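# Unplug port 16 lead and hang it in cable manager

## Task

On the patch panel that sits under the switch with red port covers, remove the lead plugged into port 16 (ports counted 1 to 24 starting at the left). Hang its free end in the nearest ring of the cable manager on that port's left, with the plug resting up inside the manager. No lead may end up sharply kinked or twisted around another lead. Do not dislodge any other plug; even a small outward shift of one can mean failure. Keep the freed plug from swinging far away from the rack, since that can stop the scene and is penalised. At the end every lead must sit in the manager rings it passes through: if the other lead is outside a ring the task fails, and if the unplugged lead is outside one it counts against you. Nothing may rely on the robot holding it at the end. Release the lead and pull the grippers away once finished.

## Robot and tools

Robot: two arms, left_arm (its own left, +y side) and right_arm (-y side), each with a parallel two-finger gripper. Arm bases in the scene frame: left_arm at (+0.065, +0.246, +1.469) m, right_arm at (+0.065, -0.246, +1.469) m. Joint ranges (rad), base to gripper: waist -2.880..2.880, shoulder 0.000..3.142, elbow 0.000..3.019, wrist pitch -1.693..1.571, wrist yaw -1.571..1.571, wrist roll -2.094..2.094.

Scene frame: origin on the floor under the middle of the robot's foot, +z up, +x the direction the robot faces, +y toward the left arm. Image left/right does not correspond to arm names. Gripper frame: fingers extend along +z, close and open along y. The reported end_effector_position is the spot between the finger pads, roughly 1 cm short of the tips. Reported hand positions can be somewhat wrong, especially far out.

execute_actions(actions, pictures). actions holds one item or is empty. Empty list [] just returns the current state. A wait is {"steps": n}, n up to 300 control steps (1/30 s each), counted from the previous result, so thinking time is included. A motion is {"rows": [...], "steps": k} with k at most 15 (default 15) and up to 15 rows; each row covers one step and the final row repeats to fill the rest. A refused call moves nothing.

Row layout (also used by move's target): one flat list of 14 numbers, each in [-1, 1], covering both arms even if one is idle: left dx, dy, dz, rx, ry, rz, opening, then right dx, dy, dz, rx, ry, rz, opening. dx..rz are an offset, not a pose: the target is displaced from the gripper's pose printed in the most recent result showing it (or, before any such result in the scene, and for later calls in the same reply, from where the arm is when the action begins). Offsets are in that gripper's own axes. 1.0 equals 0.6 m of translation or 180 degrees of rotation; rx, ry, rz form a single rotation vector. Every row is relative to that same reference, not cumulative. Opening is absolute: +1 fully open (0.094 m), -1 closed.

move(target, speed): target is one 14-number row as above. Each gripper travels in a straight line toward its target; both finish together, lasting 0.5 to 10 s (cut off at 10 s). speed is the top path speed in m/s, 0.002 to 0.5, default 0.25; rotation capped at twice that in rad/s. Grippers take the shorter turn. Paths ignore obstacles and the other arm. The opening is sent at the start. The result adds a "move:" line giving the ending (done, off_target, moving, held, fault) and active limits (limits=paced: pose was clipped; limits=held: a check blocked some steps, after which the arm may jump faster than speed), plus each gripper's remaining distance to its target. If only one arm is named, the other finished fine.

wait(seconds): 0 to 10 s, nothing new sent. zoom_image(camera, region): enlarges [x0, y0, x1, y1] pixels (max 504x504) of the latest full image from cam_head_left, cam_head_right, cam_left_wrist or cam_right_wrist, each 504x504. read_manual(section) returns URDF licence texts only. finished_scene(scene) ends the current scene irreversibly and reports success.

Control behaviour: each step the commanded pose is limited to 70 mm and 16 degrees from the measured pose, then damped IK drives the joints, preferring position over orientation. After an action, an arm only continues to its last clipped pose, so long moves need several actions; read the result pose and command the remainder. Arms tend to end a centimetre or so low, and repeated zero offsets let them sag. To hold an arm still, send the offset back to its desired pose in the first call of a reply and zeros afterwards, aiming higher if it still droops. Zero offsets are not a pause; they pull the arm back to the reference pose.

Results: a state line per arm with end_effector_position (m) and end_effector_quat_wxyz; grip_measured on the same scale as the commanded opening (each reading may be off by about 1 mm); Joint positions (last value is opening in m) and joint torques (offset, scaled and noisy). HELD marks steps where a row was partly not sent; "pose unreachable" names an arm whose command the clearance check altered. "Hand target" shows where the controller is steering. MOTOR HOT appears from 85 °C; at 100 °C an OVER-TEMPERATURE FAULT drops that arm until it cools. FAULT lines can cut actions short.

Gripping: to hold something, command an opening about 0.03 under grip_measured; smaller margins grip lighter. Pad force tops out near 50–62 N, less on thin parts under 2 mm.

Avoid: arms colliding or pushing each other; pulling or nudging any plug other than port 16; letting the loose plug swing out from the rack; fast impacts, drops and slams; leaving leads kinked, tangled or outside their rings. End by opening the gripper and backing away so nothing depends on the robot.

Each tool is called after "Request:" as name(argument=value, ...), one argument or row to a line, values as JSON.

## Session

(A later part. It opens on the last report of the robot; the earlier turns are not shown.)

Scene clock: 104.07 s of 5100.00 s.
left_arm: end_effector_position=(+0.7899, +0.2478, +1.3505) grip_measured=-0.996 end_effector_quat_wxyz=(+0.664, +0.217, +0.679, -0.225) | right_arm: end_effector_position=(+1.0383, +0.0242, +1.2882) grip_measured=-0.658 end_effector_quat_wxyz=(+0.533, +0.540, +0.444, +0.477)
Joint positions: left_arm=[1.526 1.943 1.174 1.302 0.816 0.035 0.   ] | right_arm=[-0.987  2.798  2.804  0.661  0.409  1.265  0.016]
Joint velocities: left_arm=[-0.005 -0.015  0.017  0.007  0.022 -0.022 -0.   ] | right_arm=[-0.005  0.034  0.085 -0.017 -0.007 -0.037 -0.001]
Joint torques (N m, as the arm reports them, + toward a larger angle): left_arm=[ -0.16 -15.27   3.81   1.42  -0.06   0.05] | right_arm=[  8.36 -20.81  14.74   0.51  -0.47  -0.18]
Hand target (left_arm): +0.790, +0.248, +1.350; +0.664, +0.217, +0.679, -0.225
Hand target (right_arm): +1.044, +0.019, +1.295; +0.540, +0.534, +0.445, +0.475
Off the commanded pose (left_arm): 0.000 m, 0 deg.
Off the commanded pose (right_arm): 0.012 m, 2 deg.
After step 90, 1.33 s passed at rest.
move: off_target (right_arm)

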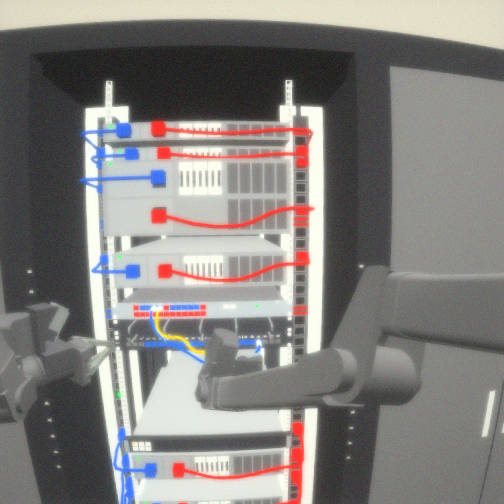

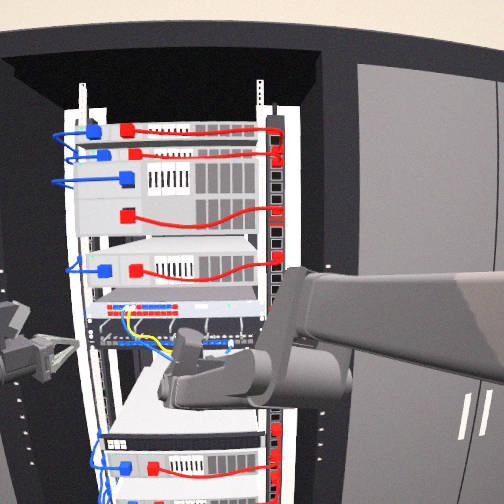

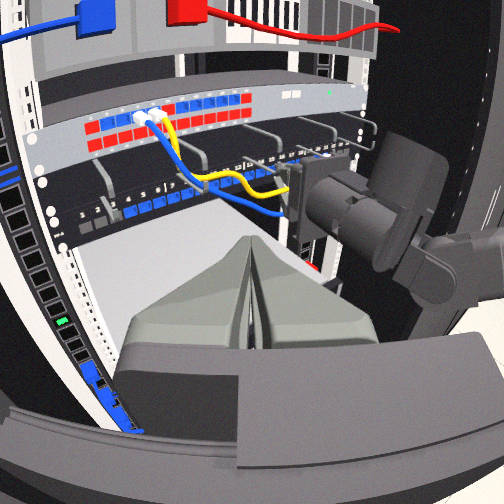

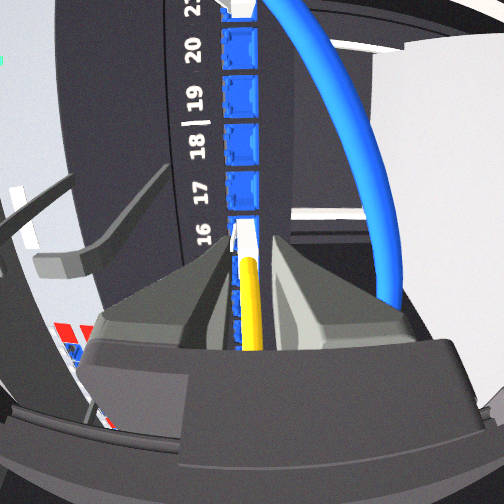

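Request:
move(
  target=[0,0,0,0,0,0,-1,-0.035,0.02,-0.02,0,0,-0.008,-0.6],
  speed=0.03,
)

Request:
zoom_image(
  camera="cam_right_wrist",
  region=[170,170,330,310],
)

Scene clock: 112.57 s of 5100.00 s.
left_arm: end_effector_position=(+0.7899, +0.2478, +1.3505) grip_measured=-0.996 end_effector_quat_wxyz=(+0.664, +0.217, +0.679, -0.225) | right_arm: end_effector_position=(+1.0196, +0.0202, +1.2896) grip_measured=-0.602 end_effector_quat_wxyz=(+0.528, +0.539, +0.453, +0.475)
Joint positions: left_arm=[1.526 1.943 1.174 1.302 0.816 0.035 0.   ] | right_arm=[-0.987  2.637  2.471  0.814  0.4    1.264  0.019]
Joint velocities: left_arm=[-0.005 -0.015 -0.007 -0.017  0.007  0.022 -0.   ] | right_arm=[-0.005 -0.005 -0.032  0.002 -0.051 -0.022  0.   ]
Joint torques (N m, as the arm reports them, + toward a larger angle): left_arm=[ -0.39 -15.44   3.86   1.32  -0.03   0.06] | right_arm=[  7.27 -24.33   6.55   2.29  -0.23  -0.18]
Hand target (left_arm): +0.790, +0.248, +1.350; +0.664, +0.217, +0.679, -0.225
Hand target (right_arm): +1.025, +0.006, +1.299; +0.539, +0.534, +0.451, +0.470
Off the commanded pose (left_arm): 0.000 m, 0 deg.
Off the commanded pose (right_arm): 0.018 m, 1 deg.
After step 90, 4.33 s passed at rest.
move: off_target (right_arm)

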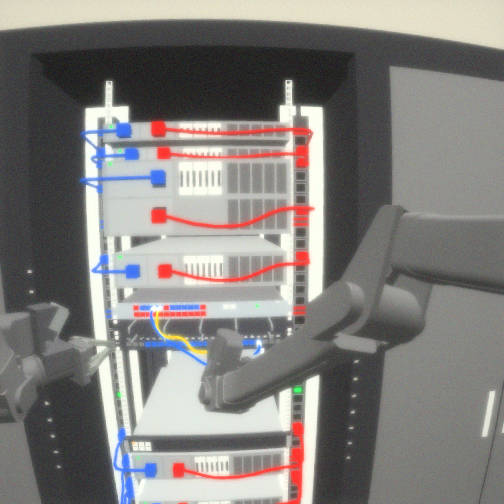

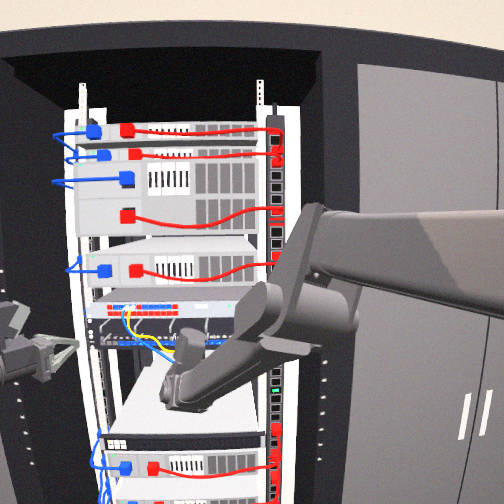

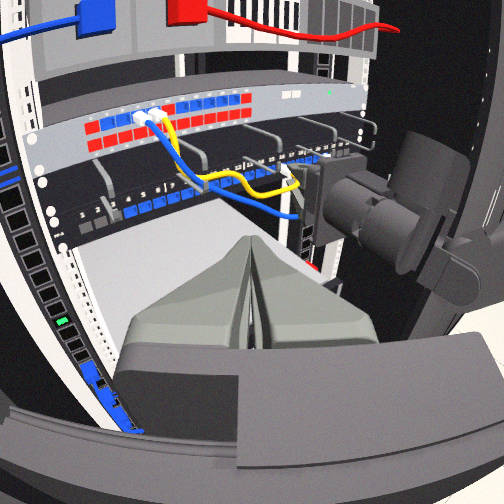

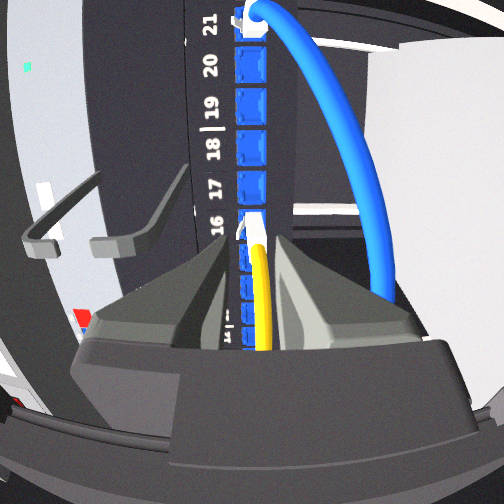

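Region (170, 170, 330, 310) of cam_right_wrist's 504x504 image, scaled by 3.150, with more detail than that image has; it fills the top 441 rows of this view, and the rest is white.

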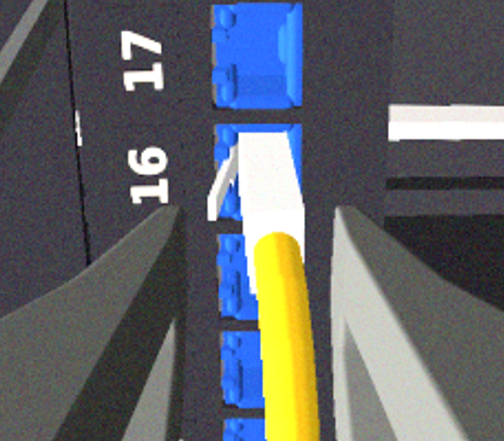

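Request:
move(
  target=[0,0,0,0,0,0,-1,-0.027,-0.02,0.04,0,0,0,-0.6],
  speed=0.04,
)

Scene clock: 120.57 s of 5100.00 s.
left_arm: end_effector_position=(+0.7899, +0.2478, +1.3505) grip_measured=-0.996 end_effector_quat_wxyz=(+0.664, +0.217, +0.679, -0.225) | right_arm: end_effector_position=(+1.0345, +0.0201, +1.2930) grip_measured=-0.601 end_effector_quat_wxyz=(+0.522, +0.533, +0.465, +0.478)
Joint positions: left_arm=[1.526 1.943 1.174 1.302 0.816 0.035 0.   ] | right_arm=[-0.995  2.666  2.563  0.732  0.371  1.268  0.019]
Joint velocities: left_arm=[-0.005 -0.015 -0.002 -0.002 -0.037 -0.066 -0.001] | right_arm=[ 0.005  0.024  0.037 -0.022 -0.022 -0.066 -0.001]
Joint torques (N m, as the arm reports them, + toward a larger angle): left_arm=[  0.25 -15.57   3.81   1.22  -0.08   0.07] | right_arm=[  6.23 -19.8   13.21   1.53  -0.16   0.13]
Hand target (left_arm): +0.790, +0.248, +1.350; +0.664, +0.217, +0.679, -0.225
Hand target (right_arm): +1.038, +0.000, +1.279; +0.527, +0.538, +0.455, +0.475
Off the commanded pose (left_arm): 0.000 m, 0 deg.
Off the commanded pose (right_arm): 0.025 m, 2 deg.
After step 90, 3.87 s passed at rest.
move: off_target (right_arm)

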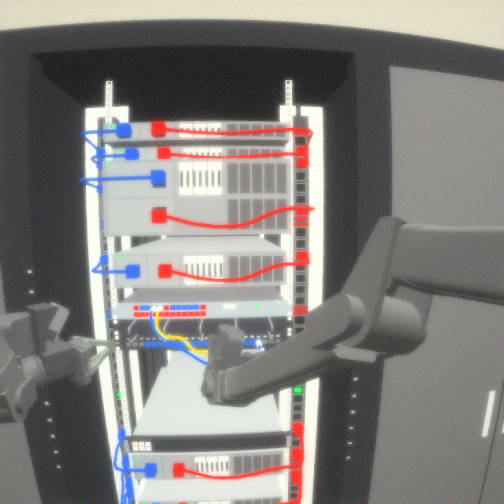

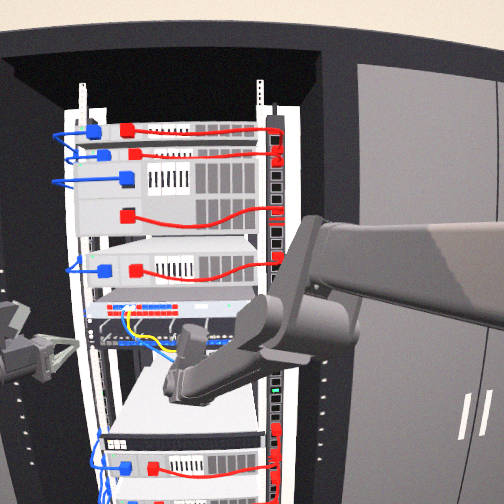

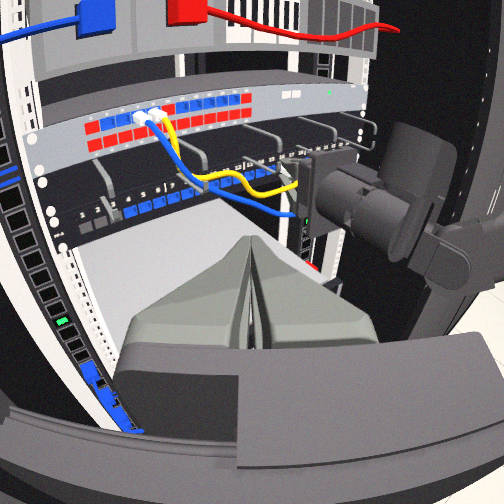

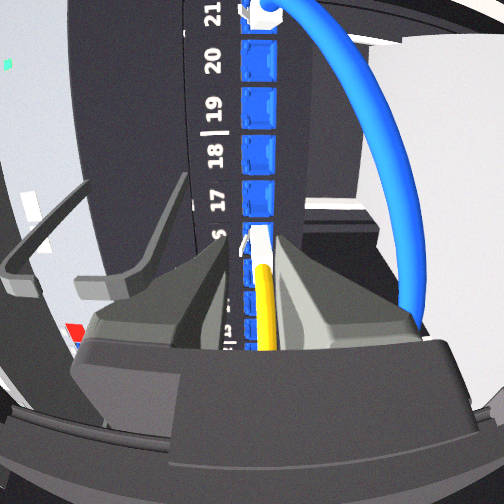

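Continue from the preloaded target a little more, then close.

Request:
execute_actions(
  actions=[
    {"rows":[[0,0,0,0,0,0,-1,-0.034,-0.03,0.02,-0.004,-0.012,0,-0.65]],"steps":15},
  ],
)

Request:
move(
  target=[0,0,0,0,0,0,-1,0,0,0,0,0,0,-0.92],
)

Scene clock: 125.63 s of 5100.00 s.
left_arm: end_effector_position=(+0.7899, +0.2478, +1.3505) grip_measured=-0.996 end_effector_quat_wxyz=(+0.664, +0.217, +0.679, -0.225) | right_arm: end_effector_position=(+1.0381, +0.0195, +1.2898) grip_measured=-0.649 end_effector_quat_wxyz=(+0.524, +0.533, +0.461, +0.478)
Joint positions: left_arm=[1.526 1.943 1.174 1.302 0.816 0.035 0.   ] | right_arm=[-0.997  2.706  2.638  0.704  0.375  1.268  0.017]
Joint velocities: left_arm=[-0.024 -0.005 -0.032 -0.012  0.037 -0.022 -0.001] | right_arm=[ 0.005  0.024  0.037 -0.027 -0.051  0.022  0.   ]
Joint torques (N m, as the arm reports them, + toward a larger angle): left_arm=[ -0.11 -15.52   3.82   1.37  -0.05   0.04] | right_arm=[  6.16 -19.58  13.43   1.51  -0.03   0.06]
Hand target (left_arm): +0.790, +0.248, +1.350; +0.664, +0.217, +0.679, -0.225
Hand target (right_arm): +1.042, -0.002, +1.276; +0.532, +0.538, +0.453, +0.471
Off the commanded pose (left_arm): 0.000 m, 0 deg.
Off the commanded pose (right_arm): 0.026 m, 2 deg.
Steps of this call (steps 1 to 90: nothing new was sent; then 1.57 s passed at rest; steps 91 to 105: all 15 steps of this action). Readings (end_effector_position):
91: left_arm (+0.7899, +0.2478, +1.3505) | right_arm (+1.0352, +0.0197, +1.2932)
92: left_arm (+0.7899, +0.2478, +1.3505) | right_arm (+1.0358, +0.0198, +1.2931)
94: left_arm (+0.7899, +0.2478, +1.3505) | right_arm (+1.0365, +0.0200, +1.2926)
98: left_arm (+0.7899, +0.2478, +1.3505) | right_arm (+1.0372, +0.0195, +1.2905)
105: the state above

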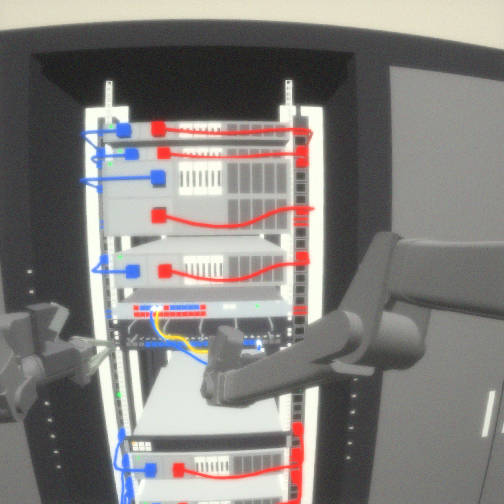

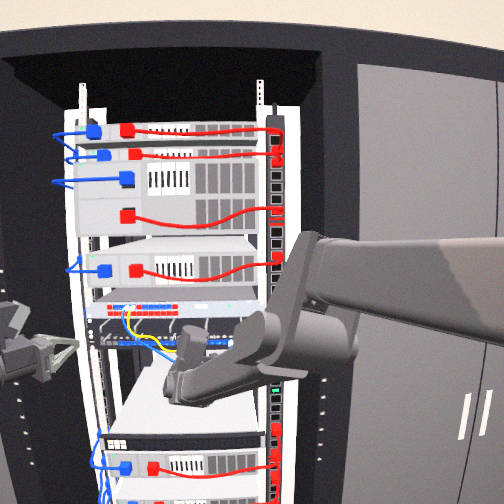

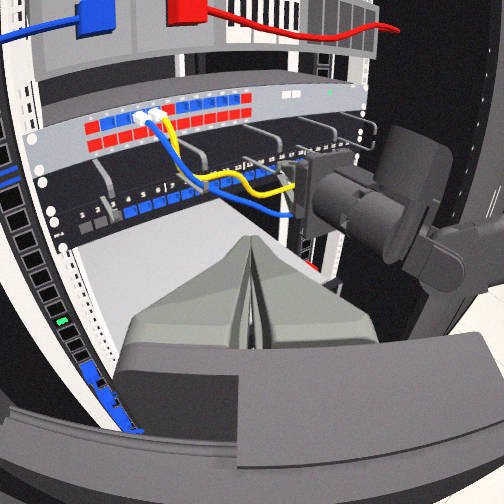

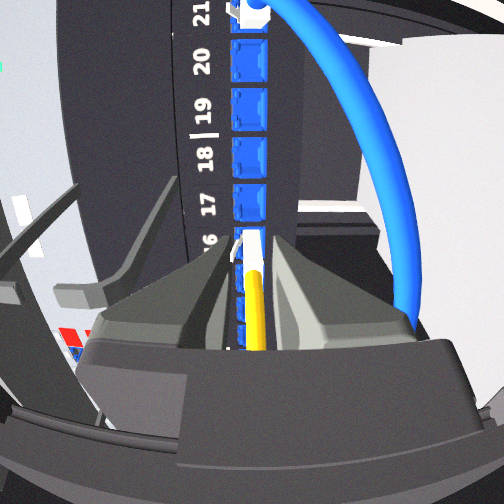

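Scene clock: 126.37 s of 5100.00 s.
left_arm: end_effector_position=(+0.7899, +0.2478, +1.3505) grip_measured=-0.996 end_effector_quat_wxyz=(+0.664, +0.217, +0.679, -0.225) | right_arm: end_effector_position=(+1.0382, +0.0197, +1.2903) grip_measured=-0.882 end_effector_quat_wxyz=(+0.524, +0.533, +0.461, +0.478)
Joint positions: left_arm=[1.526 1.943 1.174 1.302 0.816 0.035 0.   ] | right_arm=[-0.997  2.707  2.64   0.704  0.375  1.268  0.006]
Joint velocities: left_arm=[-0.005 -0.005 -0.007  0.017  0.007  0.007  0.   ] | right_arm=[-0.005  0.015 -0.002 -0.002 -0.022  0.037  0.   ]
Joint torques (N m, as the arm reports them, + toward a larger angle): left_arm=[ -0.07 -15.72   3.87   1.31  -0.05   0.08] | right_arm=[  8.38 -22.88   8.62   1.75  -0.18  -0.03]
Hand target (left_arm): +0.790, +0.248, +1.350; +0.664, +0.217, +0.679, -0.225
Hand target (right_arm): +1.038, +0.020, +1.290; +0.524, +0.533, +0.461, +0.478
Off the commanded pose (left_arm): 0.000 m, 0 deg.
Off the commanded pose (right_arm): 0.000 m, 0 deg.
move: done

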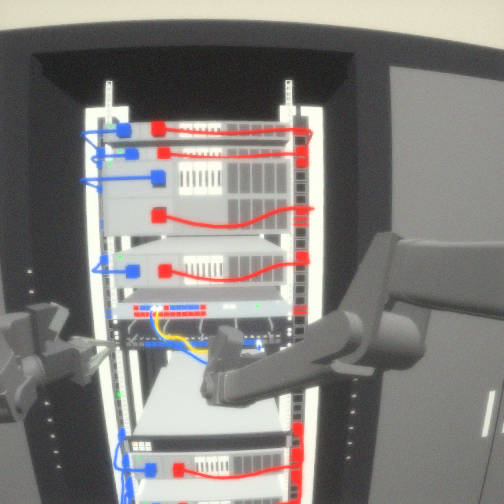

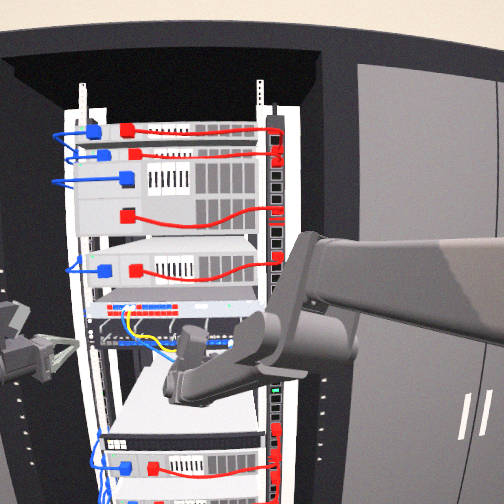

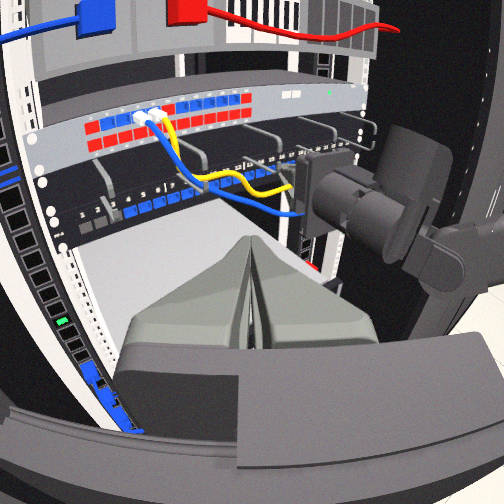

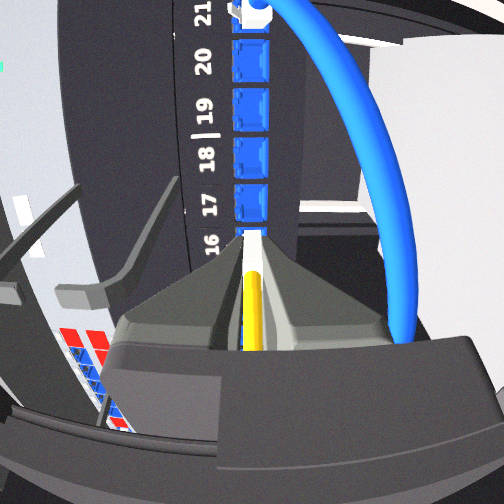

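Request:
move(
  target=[0.05,0,0.25,0,-0.005,0,-1,0.005,0.02,-0.065,0,0,0,-0.92],
  speed=0.1,
)

Scene clock: 134.67 s of 5100.00 s.
left_arm: end_effector_position=(+0.9026, +0.1620, +1.3213) grip_measured=-0.996 end_effector_quat_wxyz=(+0.665, +0.213, +0.678, -0.230) | right_arm: end_effector_position=(+1.0238, +0.0157, +1.2893) grip_measured=-0.889 end_effector_quat_wxyz=(+0.510, +0.533, +0.484, +0.471)
Joint positions: left_arm=[1.37  2.11  1.564 1.016 0.682 0.121 0.   ] | right_arm=[-1.     2.581  2.397  0.765  0.356  1.271  0.005]
Joint velocities: left_arm=[-0.005 -0.005 -0.007  0.002 -0.037  0.022 -0.002] | right_arm=[-0.015  0.005 -0.012  0.007 -0.051 -0.066 -0.   ]
Joint torques (N m, as the arm reports them, + toward a larger angle): left_arm=[ -1.38 -16.84   8.94   1.13  -0.09   0.16] | right_arm=[ 10.5  -23.56   3.93   5.55   1.43  -0.16]
Hand target (left_arm): +0.911, +0.160, +1.319; +0.669, +0.217, +0.674, -0.227
Hand target (right_arm): +1.007, +0.029, +1.299; +0.523, +0.535, +0.461, +0.478
Off the commanded pose (left_arm): 0.009 m, 1 deg.
Off the commanded pose (right_arm): 0.030 m, 3 deg.
After step 90, 3.37 s passed at rest.
move: off_target (right_arm)

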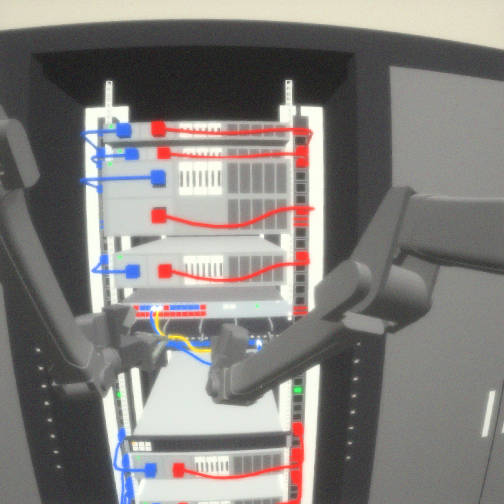

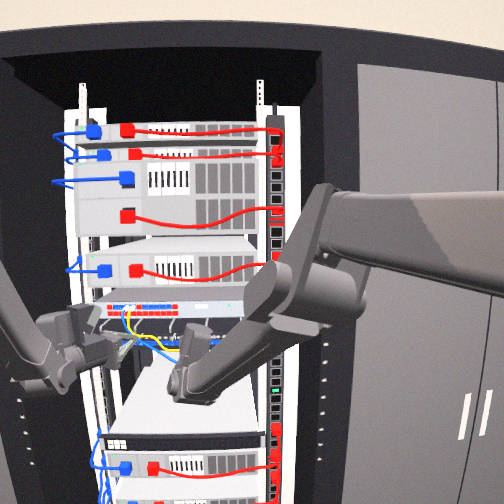

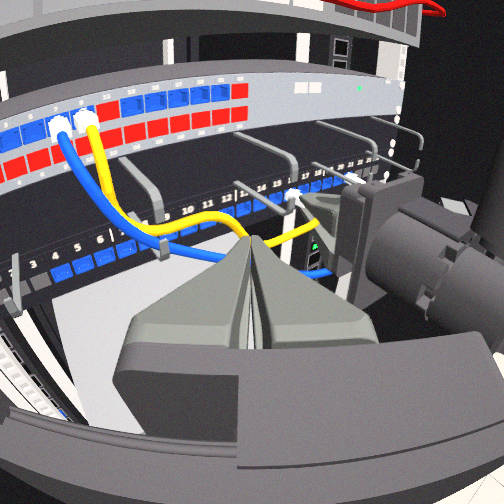

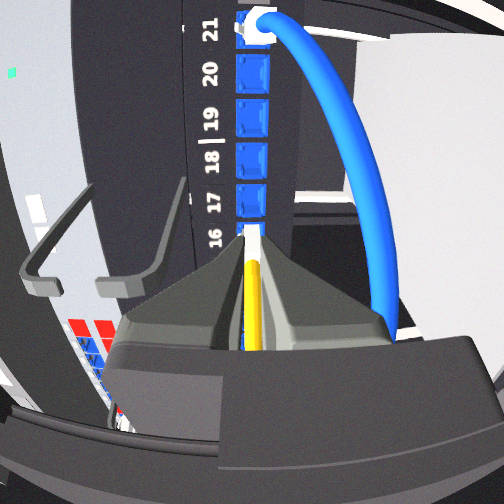

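Request:
move(
  target=[0,0,0,0,0,0,-1,-0.026,-0.02,0.037,-0.016,-0.015,0.005,-0.62],
  speed=0.03,
)

Request:
zoom_image(
  camera="cam_left_wrist",
  region=[240,150,360,250],
)

Scene clock: 141.73 s of 5100.00 s.
left_arm: end_effector_position=(+0.9026, +0.1620, +1.3213) grip_measured=-0.996 end_effector_quat_wxyz=(+0.665, +0.213, +0.678, -0.230) | right_arm: end_effector_position=(+1.0354, +0.0184, +1.2885) grip_measured=-0.621 end_effector_quat_wxyz=(+0.521, +0.531, +0.466, +0.480)
Joint positions: left_arm=[1.37  2.11  1.564 1.016 0.682 0.121 0.   ] | right_arm=[-1.     2.679  2.581  0.725  0.36   1.27   0.018]
Joint velocities: left_arm=[ 0.015 -0.005 -0.007  0.002 -0.022 -0.007 -0.001] | right_arm=[-0.005  0.005  0.032 -0.037 -0.022  0.066 -0.001]
Joint torques (N m, as the arm reports them, + toward a larger angle): left_arm=[ -2.01 -17.91   5.83   1.39   0.06   0.06] | right_arm=[  6.22 -19.76  13.58   1.48  -0.06   0.05]
Hand target (left_arm): +0.903, +0.162, +1.321; +0.665, +0.213, +0.678, -0.230
Hand target (right_arm): +1.041, -0.003, +1.278; +0.529, +0.534, +0.457, +0.475
Off the commanded pose (left_arm): 0.000 m, 0 deg.
Off the commanded pose (right_arm): 0.025 m, 2 deg.
After step 90, 2.60 s passed at rest.
move: off_target (right_arm)

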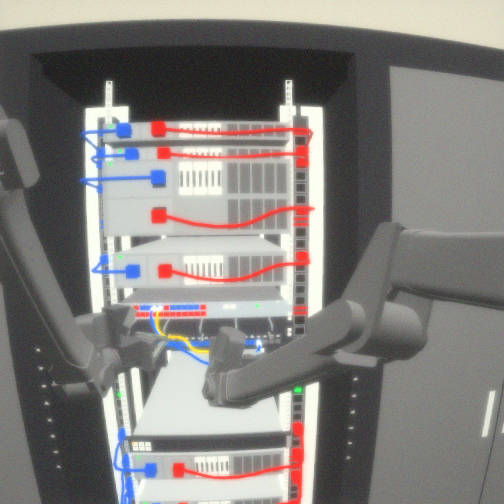

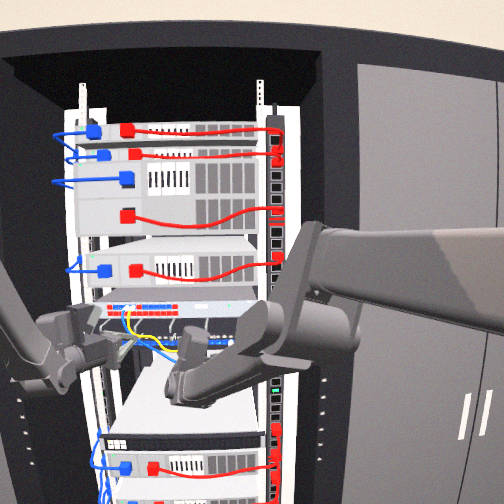

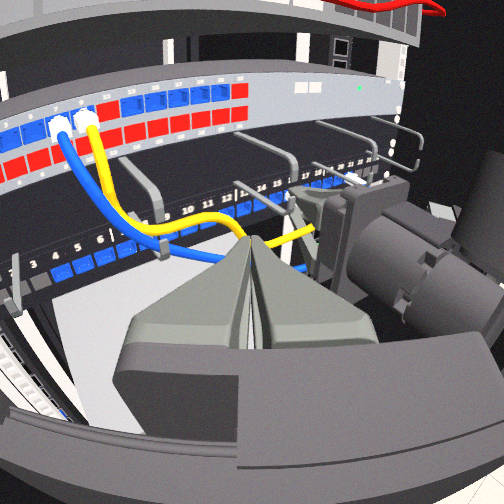

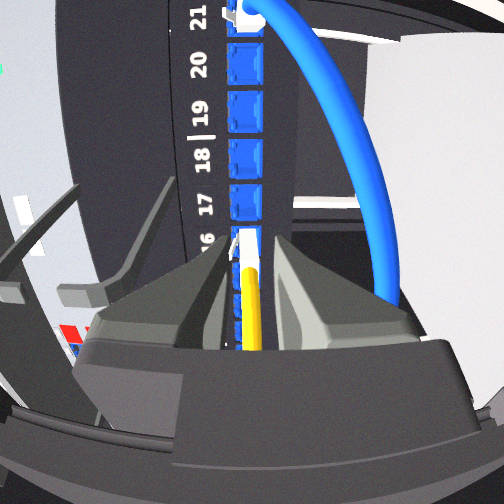

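Region (240, 150, 360, 250) of cam_left_wrist's 504x504 image, scaled by 4.200, with more detail than that image has.

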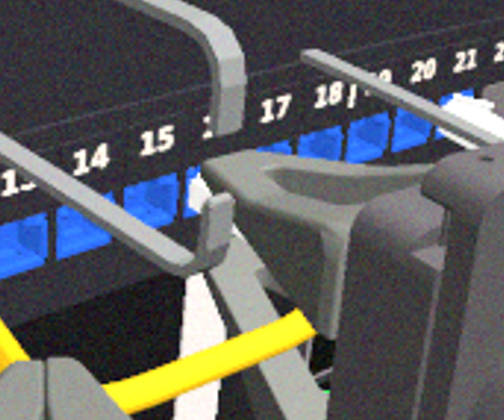

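Request:
move(
  target=[0,0,0,0,0,0,-1,-0.003,-0.008,0.028,0,0.012,0,-0.6],
  speed=0.03,
)

Request:
zoom_image(
  camera="cam_left_wrist",
  region=[240,150,360,250],
)

Scene clock: 150.80 s of 5100.00 s.
left_arm: end_effector_position=(+0.9026, +0.1620, +1.3213) grip_measured=-0.996 end_effector_quat_wxyz=(+0.665, +0.213, +0.678, -0.230) | right_arm: end_effector_position=(+1.0395, +0.0276, +1.2867) grip_measured=-0.601 end_effector_quat_wxyz=(+0.507, +0.520, +0.484, +0.487)
Joint positions: left_arm=[1.37  2.11  1.564 1.016 0.682 0.121 0.   ] | right_arm=[-1.     2.689  2.61   0.677  0.318  1.272  0.019]
Joint velocities: left_arm=[-0.005  0.005  0.007  0.002  0.051  0.066 -0.   ] | right_arm=[-0.015 -0.024  0.027  0.017 -0.037 -0.022  0.001]
Joint torques (N m, as the arm reports them, + toward a larger angle): left_arm=[ -1.88 -18.25   5.89   1.43   0.03   0.08] | right_arm=[  6.71 -20.77  14.6    0.58  -0.63   0.09]
Hand target (left_arm): +0.903, +0.162, +1.321; +0.665, +0.213, +0.678, -0.230
Hand target (right_arm): +1.048, +0.014, +1.285; +0.510, +0.522, +0.479, +0.489
Off the commanded pose (left_arm): 0.000 m, 0 deg.
Off the commanded pose (right_arm): 0.018 m, 1 deg.
After step 90, 5.20 s passed at rest.
move: off_target (right_arm)

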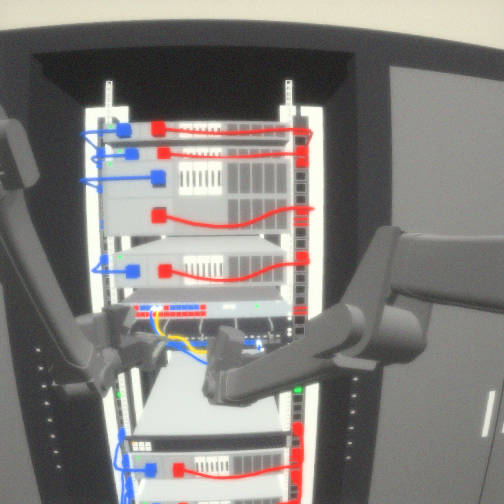

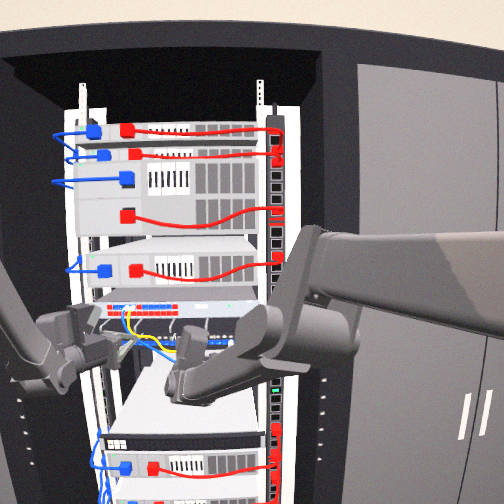

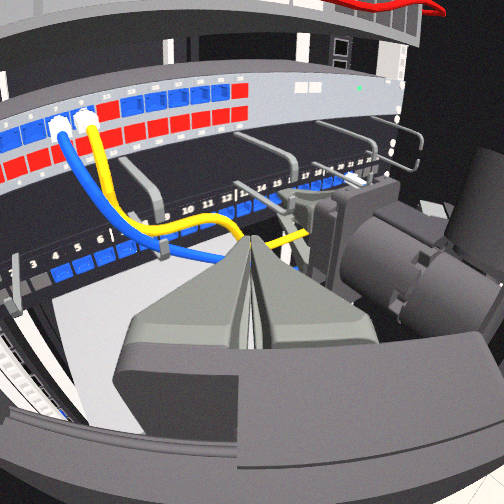

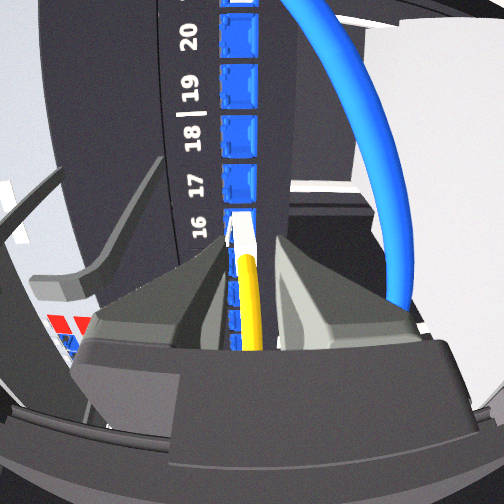

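Region (240, 150, 360, 250) of cam_left_wrist's 504x504 image, scaled by 4.200, with more detail than that image has.

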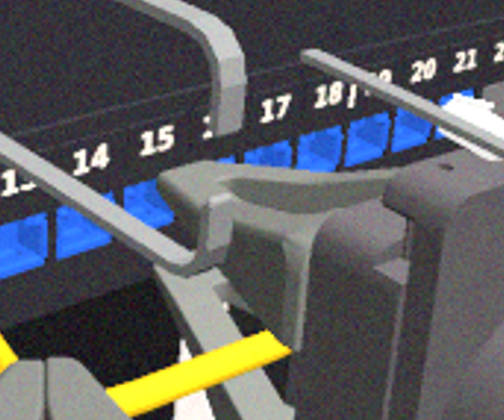

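Butting the latch. Open wider and go over it.

Request:
move(
  target=[0,0,0,0,0,0,-1,-0.04,-0.008,0.028,-0.008,-0.008,0,-0.45],
  speed=0.03,
)

Request:
zoom_image(
  camera="cam_left_wrist",
  region=[240,150,360,250],
)

Scene clock: 157.87 s of 5100.00 s.
left_arm: end_effector_position=(+0.9026, +0.1620, +1.3213) grip_measured=-0.996 end_effector_quat_wxyz=(+0.665, +0.213, +0.678, -0.230) | right_arm: end_effector_position=(+1.0394, +0.0275, +1.2857) grip_measured=-0.451 end_effector_quat_wxyz=(+0.508, +0.520, +0.483, +0.489)
Joint positions: left_arm=[1.37  2.11  1.564 1.016 0.682 0.121 0.   ] | right_arm=[-1.001  2.696  2.62   0.678  0.315  1.273  0.026]
Joint velocities: left_arm=[-0.005 -0.015 -0.007  0.012 -0.022  0.007 -0.   ] | right_arm=[ 0.005  0.005 -0.002 -0.007 -0.037 -0.022 -0.   ]
Joint torques (N m, as the arm reports them, + toward a larger angle): left_arm=[ -1.54 -18.45   5.96   1.39   0.02   0.02] | right_arm=[  5.82 -20.53  14.6    1.04  -0.56   0.05]
Hand target (left_arm): +0.903, +0.162, +1.321; +0.665, +0.213, +0.678, -0.230
Hand target (right_arm): +1.050, +0.002, +1.284; +0.518, +0.520, +0.474, +0.487
Off the commanded pose (left_arm): 0.000 m, 0 deg.
Off the commanded pose (right_arm): 0.029 m, 2 deg.
After step 90, 2.83 s passed at rest.
move: off_target (right_arm)

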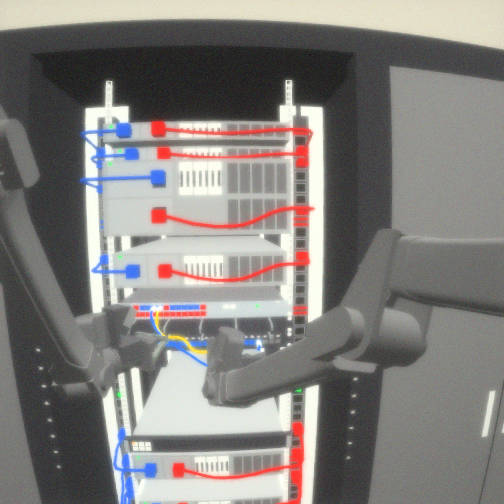

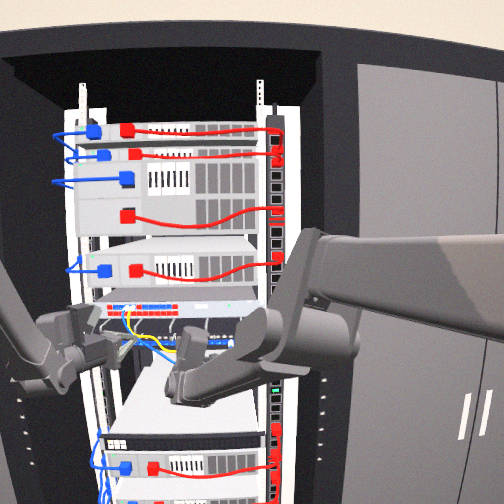

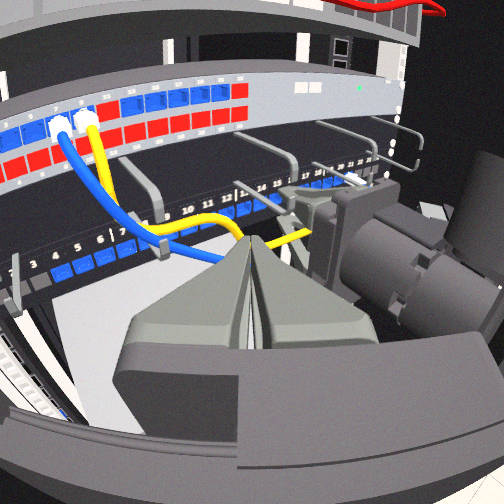

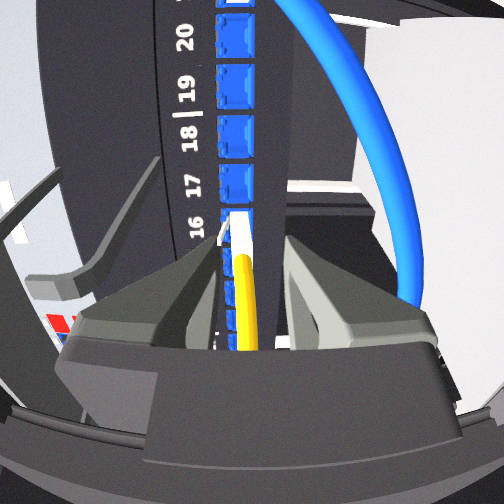

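Region (240, 150, 360, 250) of cam_left_wrist's 504x504 image, scaled by 4.200, with more detail than that image has.

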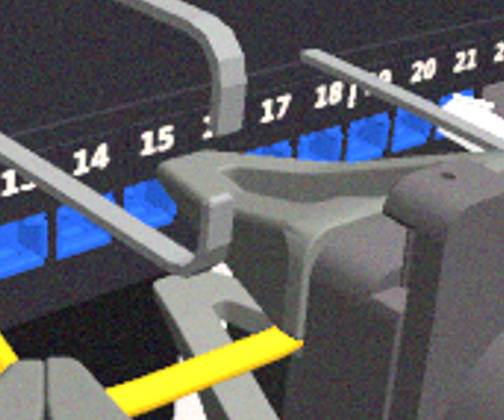

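Request:
move(
  target=[0,0,0,0,0,0,-1,-0.02,0.01,-0.004,-0.01,-0.024,0,-0.55],
  speed=0.03,
)

Scene clock: 164.70 s of 5100.00 s.
left_arm: end_effector_position=(+0.9026, +0.1620, +1.3213) grip_measured=-0.996 end_effector_quat_wxyz=(+0.665, +0.213, +0.678, -0.230) | right_arm: end_effector_position=(+1.0373, +0.0199, +1.2919) grip_measured=-0.548 end_effector_quat_wxyz=(+0.524, +0.533, +0.460, +0.479)
Joint positions: left_arm=[1.37  2.11  1.564 1.016 0.682 0.121 0.   ] | right_arm=[-0.996  2.697  2.621  0.714  0.374  1.268  0.021]
Joint velocities: left_arm=[-0.005  0.005  0.012  0.002 -0.066 -0.066 -0.   ] | right_arm=[-0.005  0.005  0.017 -0.017 -0.007 -0.007 -0.   ]
Joint torques (N m, as the arm reports them, + toward a larger angle): left_arm=[ -1.87 -18.07   5.83   1.41   0.01   0.03] | right_arm=[  8.05 -22.1    9.44   2.51   0.01  -0.18]
Hand target (left_arm): +0.903, +0.162, +1.321; +0.665, +0.213, +0.678, -0.230
Hand target (right_arm): +1.036, +0.015, +1.291; +0.534, +0.530, +0.455, +0.477
Off the commanded pose (left_arm): 0.000 m, 0 deg.
Off the commanded pose (right_arm): 0.004 m, 1 deg.
After step 90, 2.23 s passed at rest.
move: done

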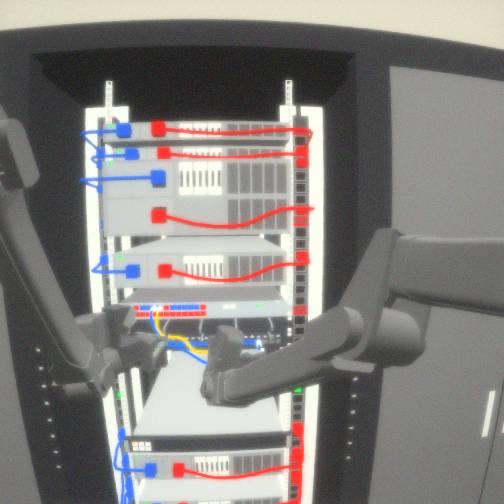

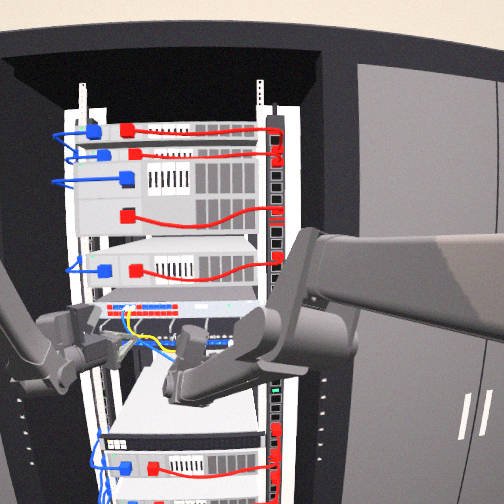

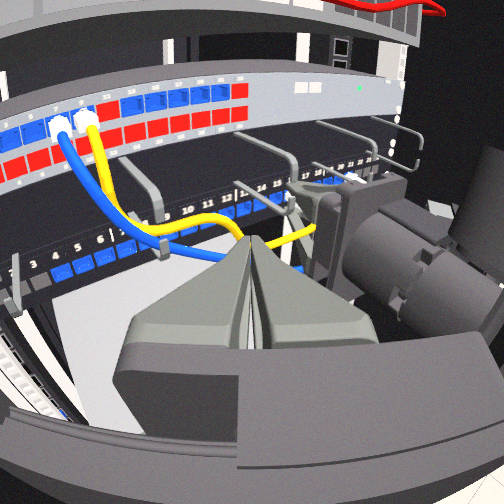

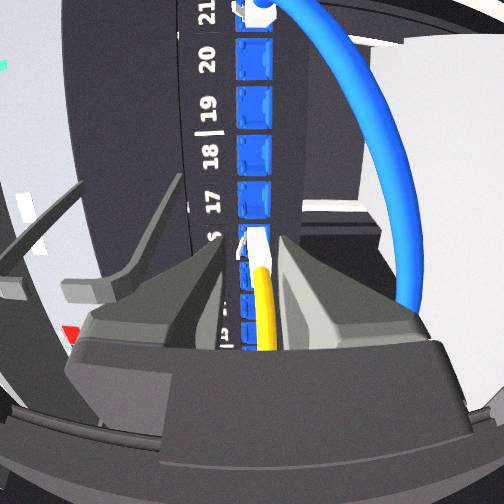

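Request:
move(
  target=[0,0,0,0,0,0,-1,-0.03,-0.026,0.012,-0.02,-0.014,0,-0.58],
  speed=0.03,
)

Scene clock: 171.60 s of 5100.00 s.
left_arm: end_effector_position=(+0.9026, +0.1620, +1.3213) grip_measured=-0.996 end_effector_quat_wxyz=(+0.665, +0.213, +0.678, -0.230) | right_arm: end_effector_position=(+1.0373, +0.0198, +1.2922) grip_measured=-0.579 end_effector_quat_wxyz=(+0.540, +0.527, +0.432, +0.494)
Joint positions: left_arm=[1.37  2.11  1.564 1.016 0.682 0.121 0.   ] | right_arm=[-0.995  2.818  2.828  0.702  0.376  1.267  0.02 ]
Joint velocities: left_arm=[-0.005 -0.015 -0.002  0.007 -0.022 -0.037 -0.001] | right_arm=[ 0.005  0.044  0.09  -0.007 -0.022  0.095  0.   ]
Joint torques (N m, as the arm reports them, + toward a larger angle): left_arm=[ -1.69 -18.58   5.89   1.5    0.04   0.04] | right_arm=[  6.38 -19.48  13.81   0.71  -0.3   -0.12]
Hand target (left_arm): +0.903, +0.162, +1.321; +0.665, +0.213, +0.678, -0.230
Hand target (right_arm): +1.040, +0.001, +1.277; +0.548, +0.527, +0.436, +0.482
Off the commanded pose (left_arm): 0.000 m, 0 deg.
Off the commanded pose (right_arm): 0.025 m, 2 deg.
After step 90, 2.37 s passed at rest.
move: off_target (right_arm)

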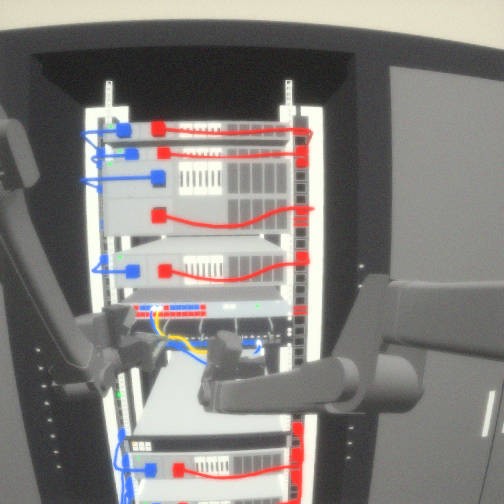

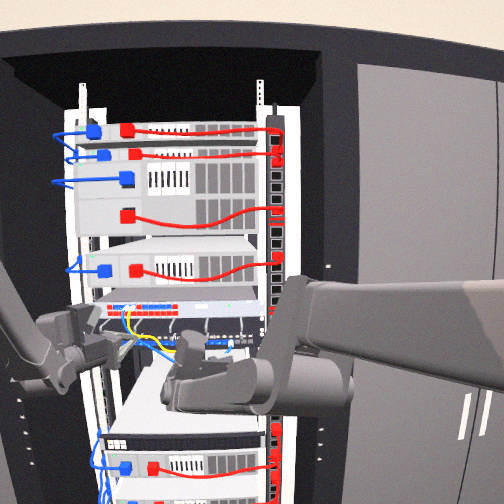

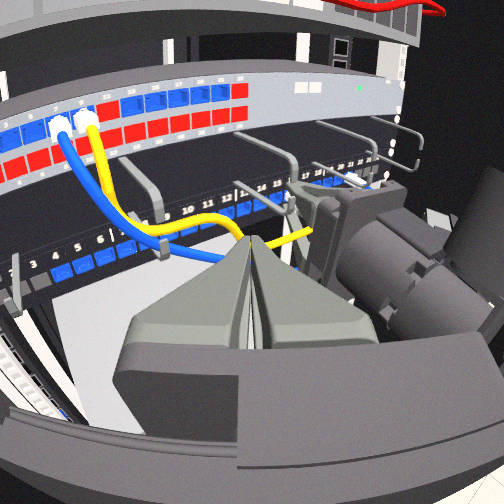

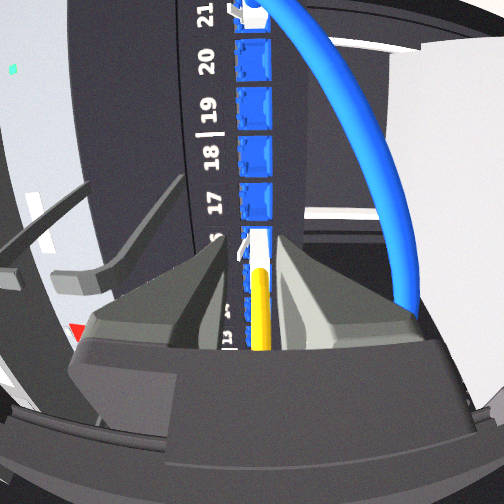

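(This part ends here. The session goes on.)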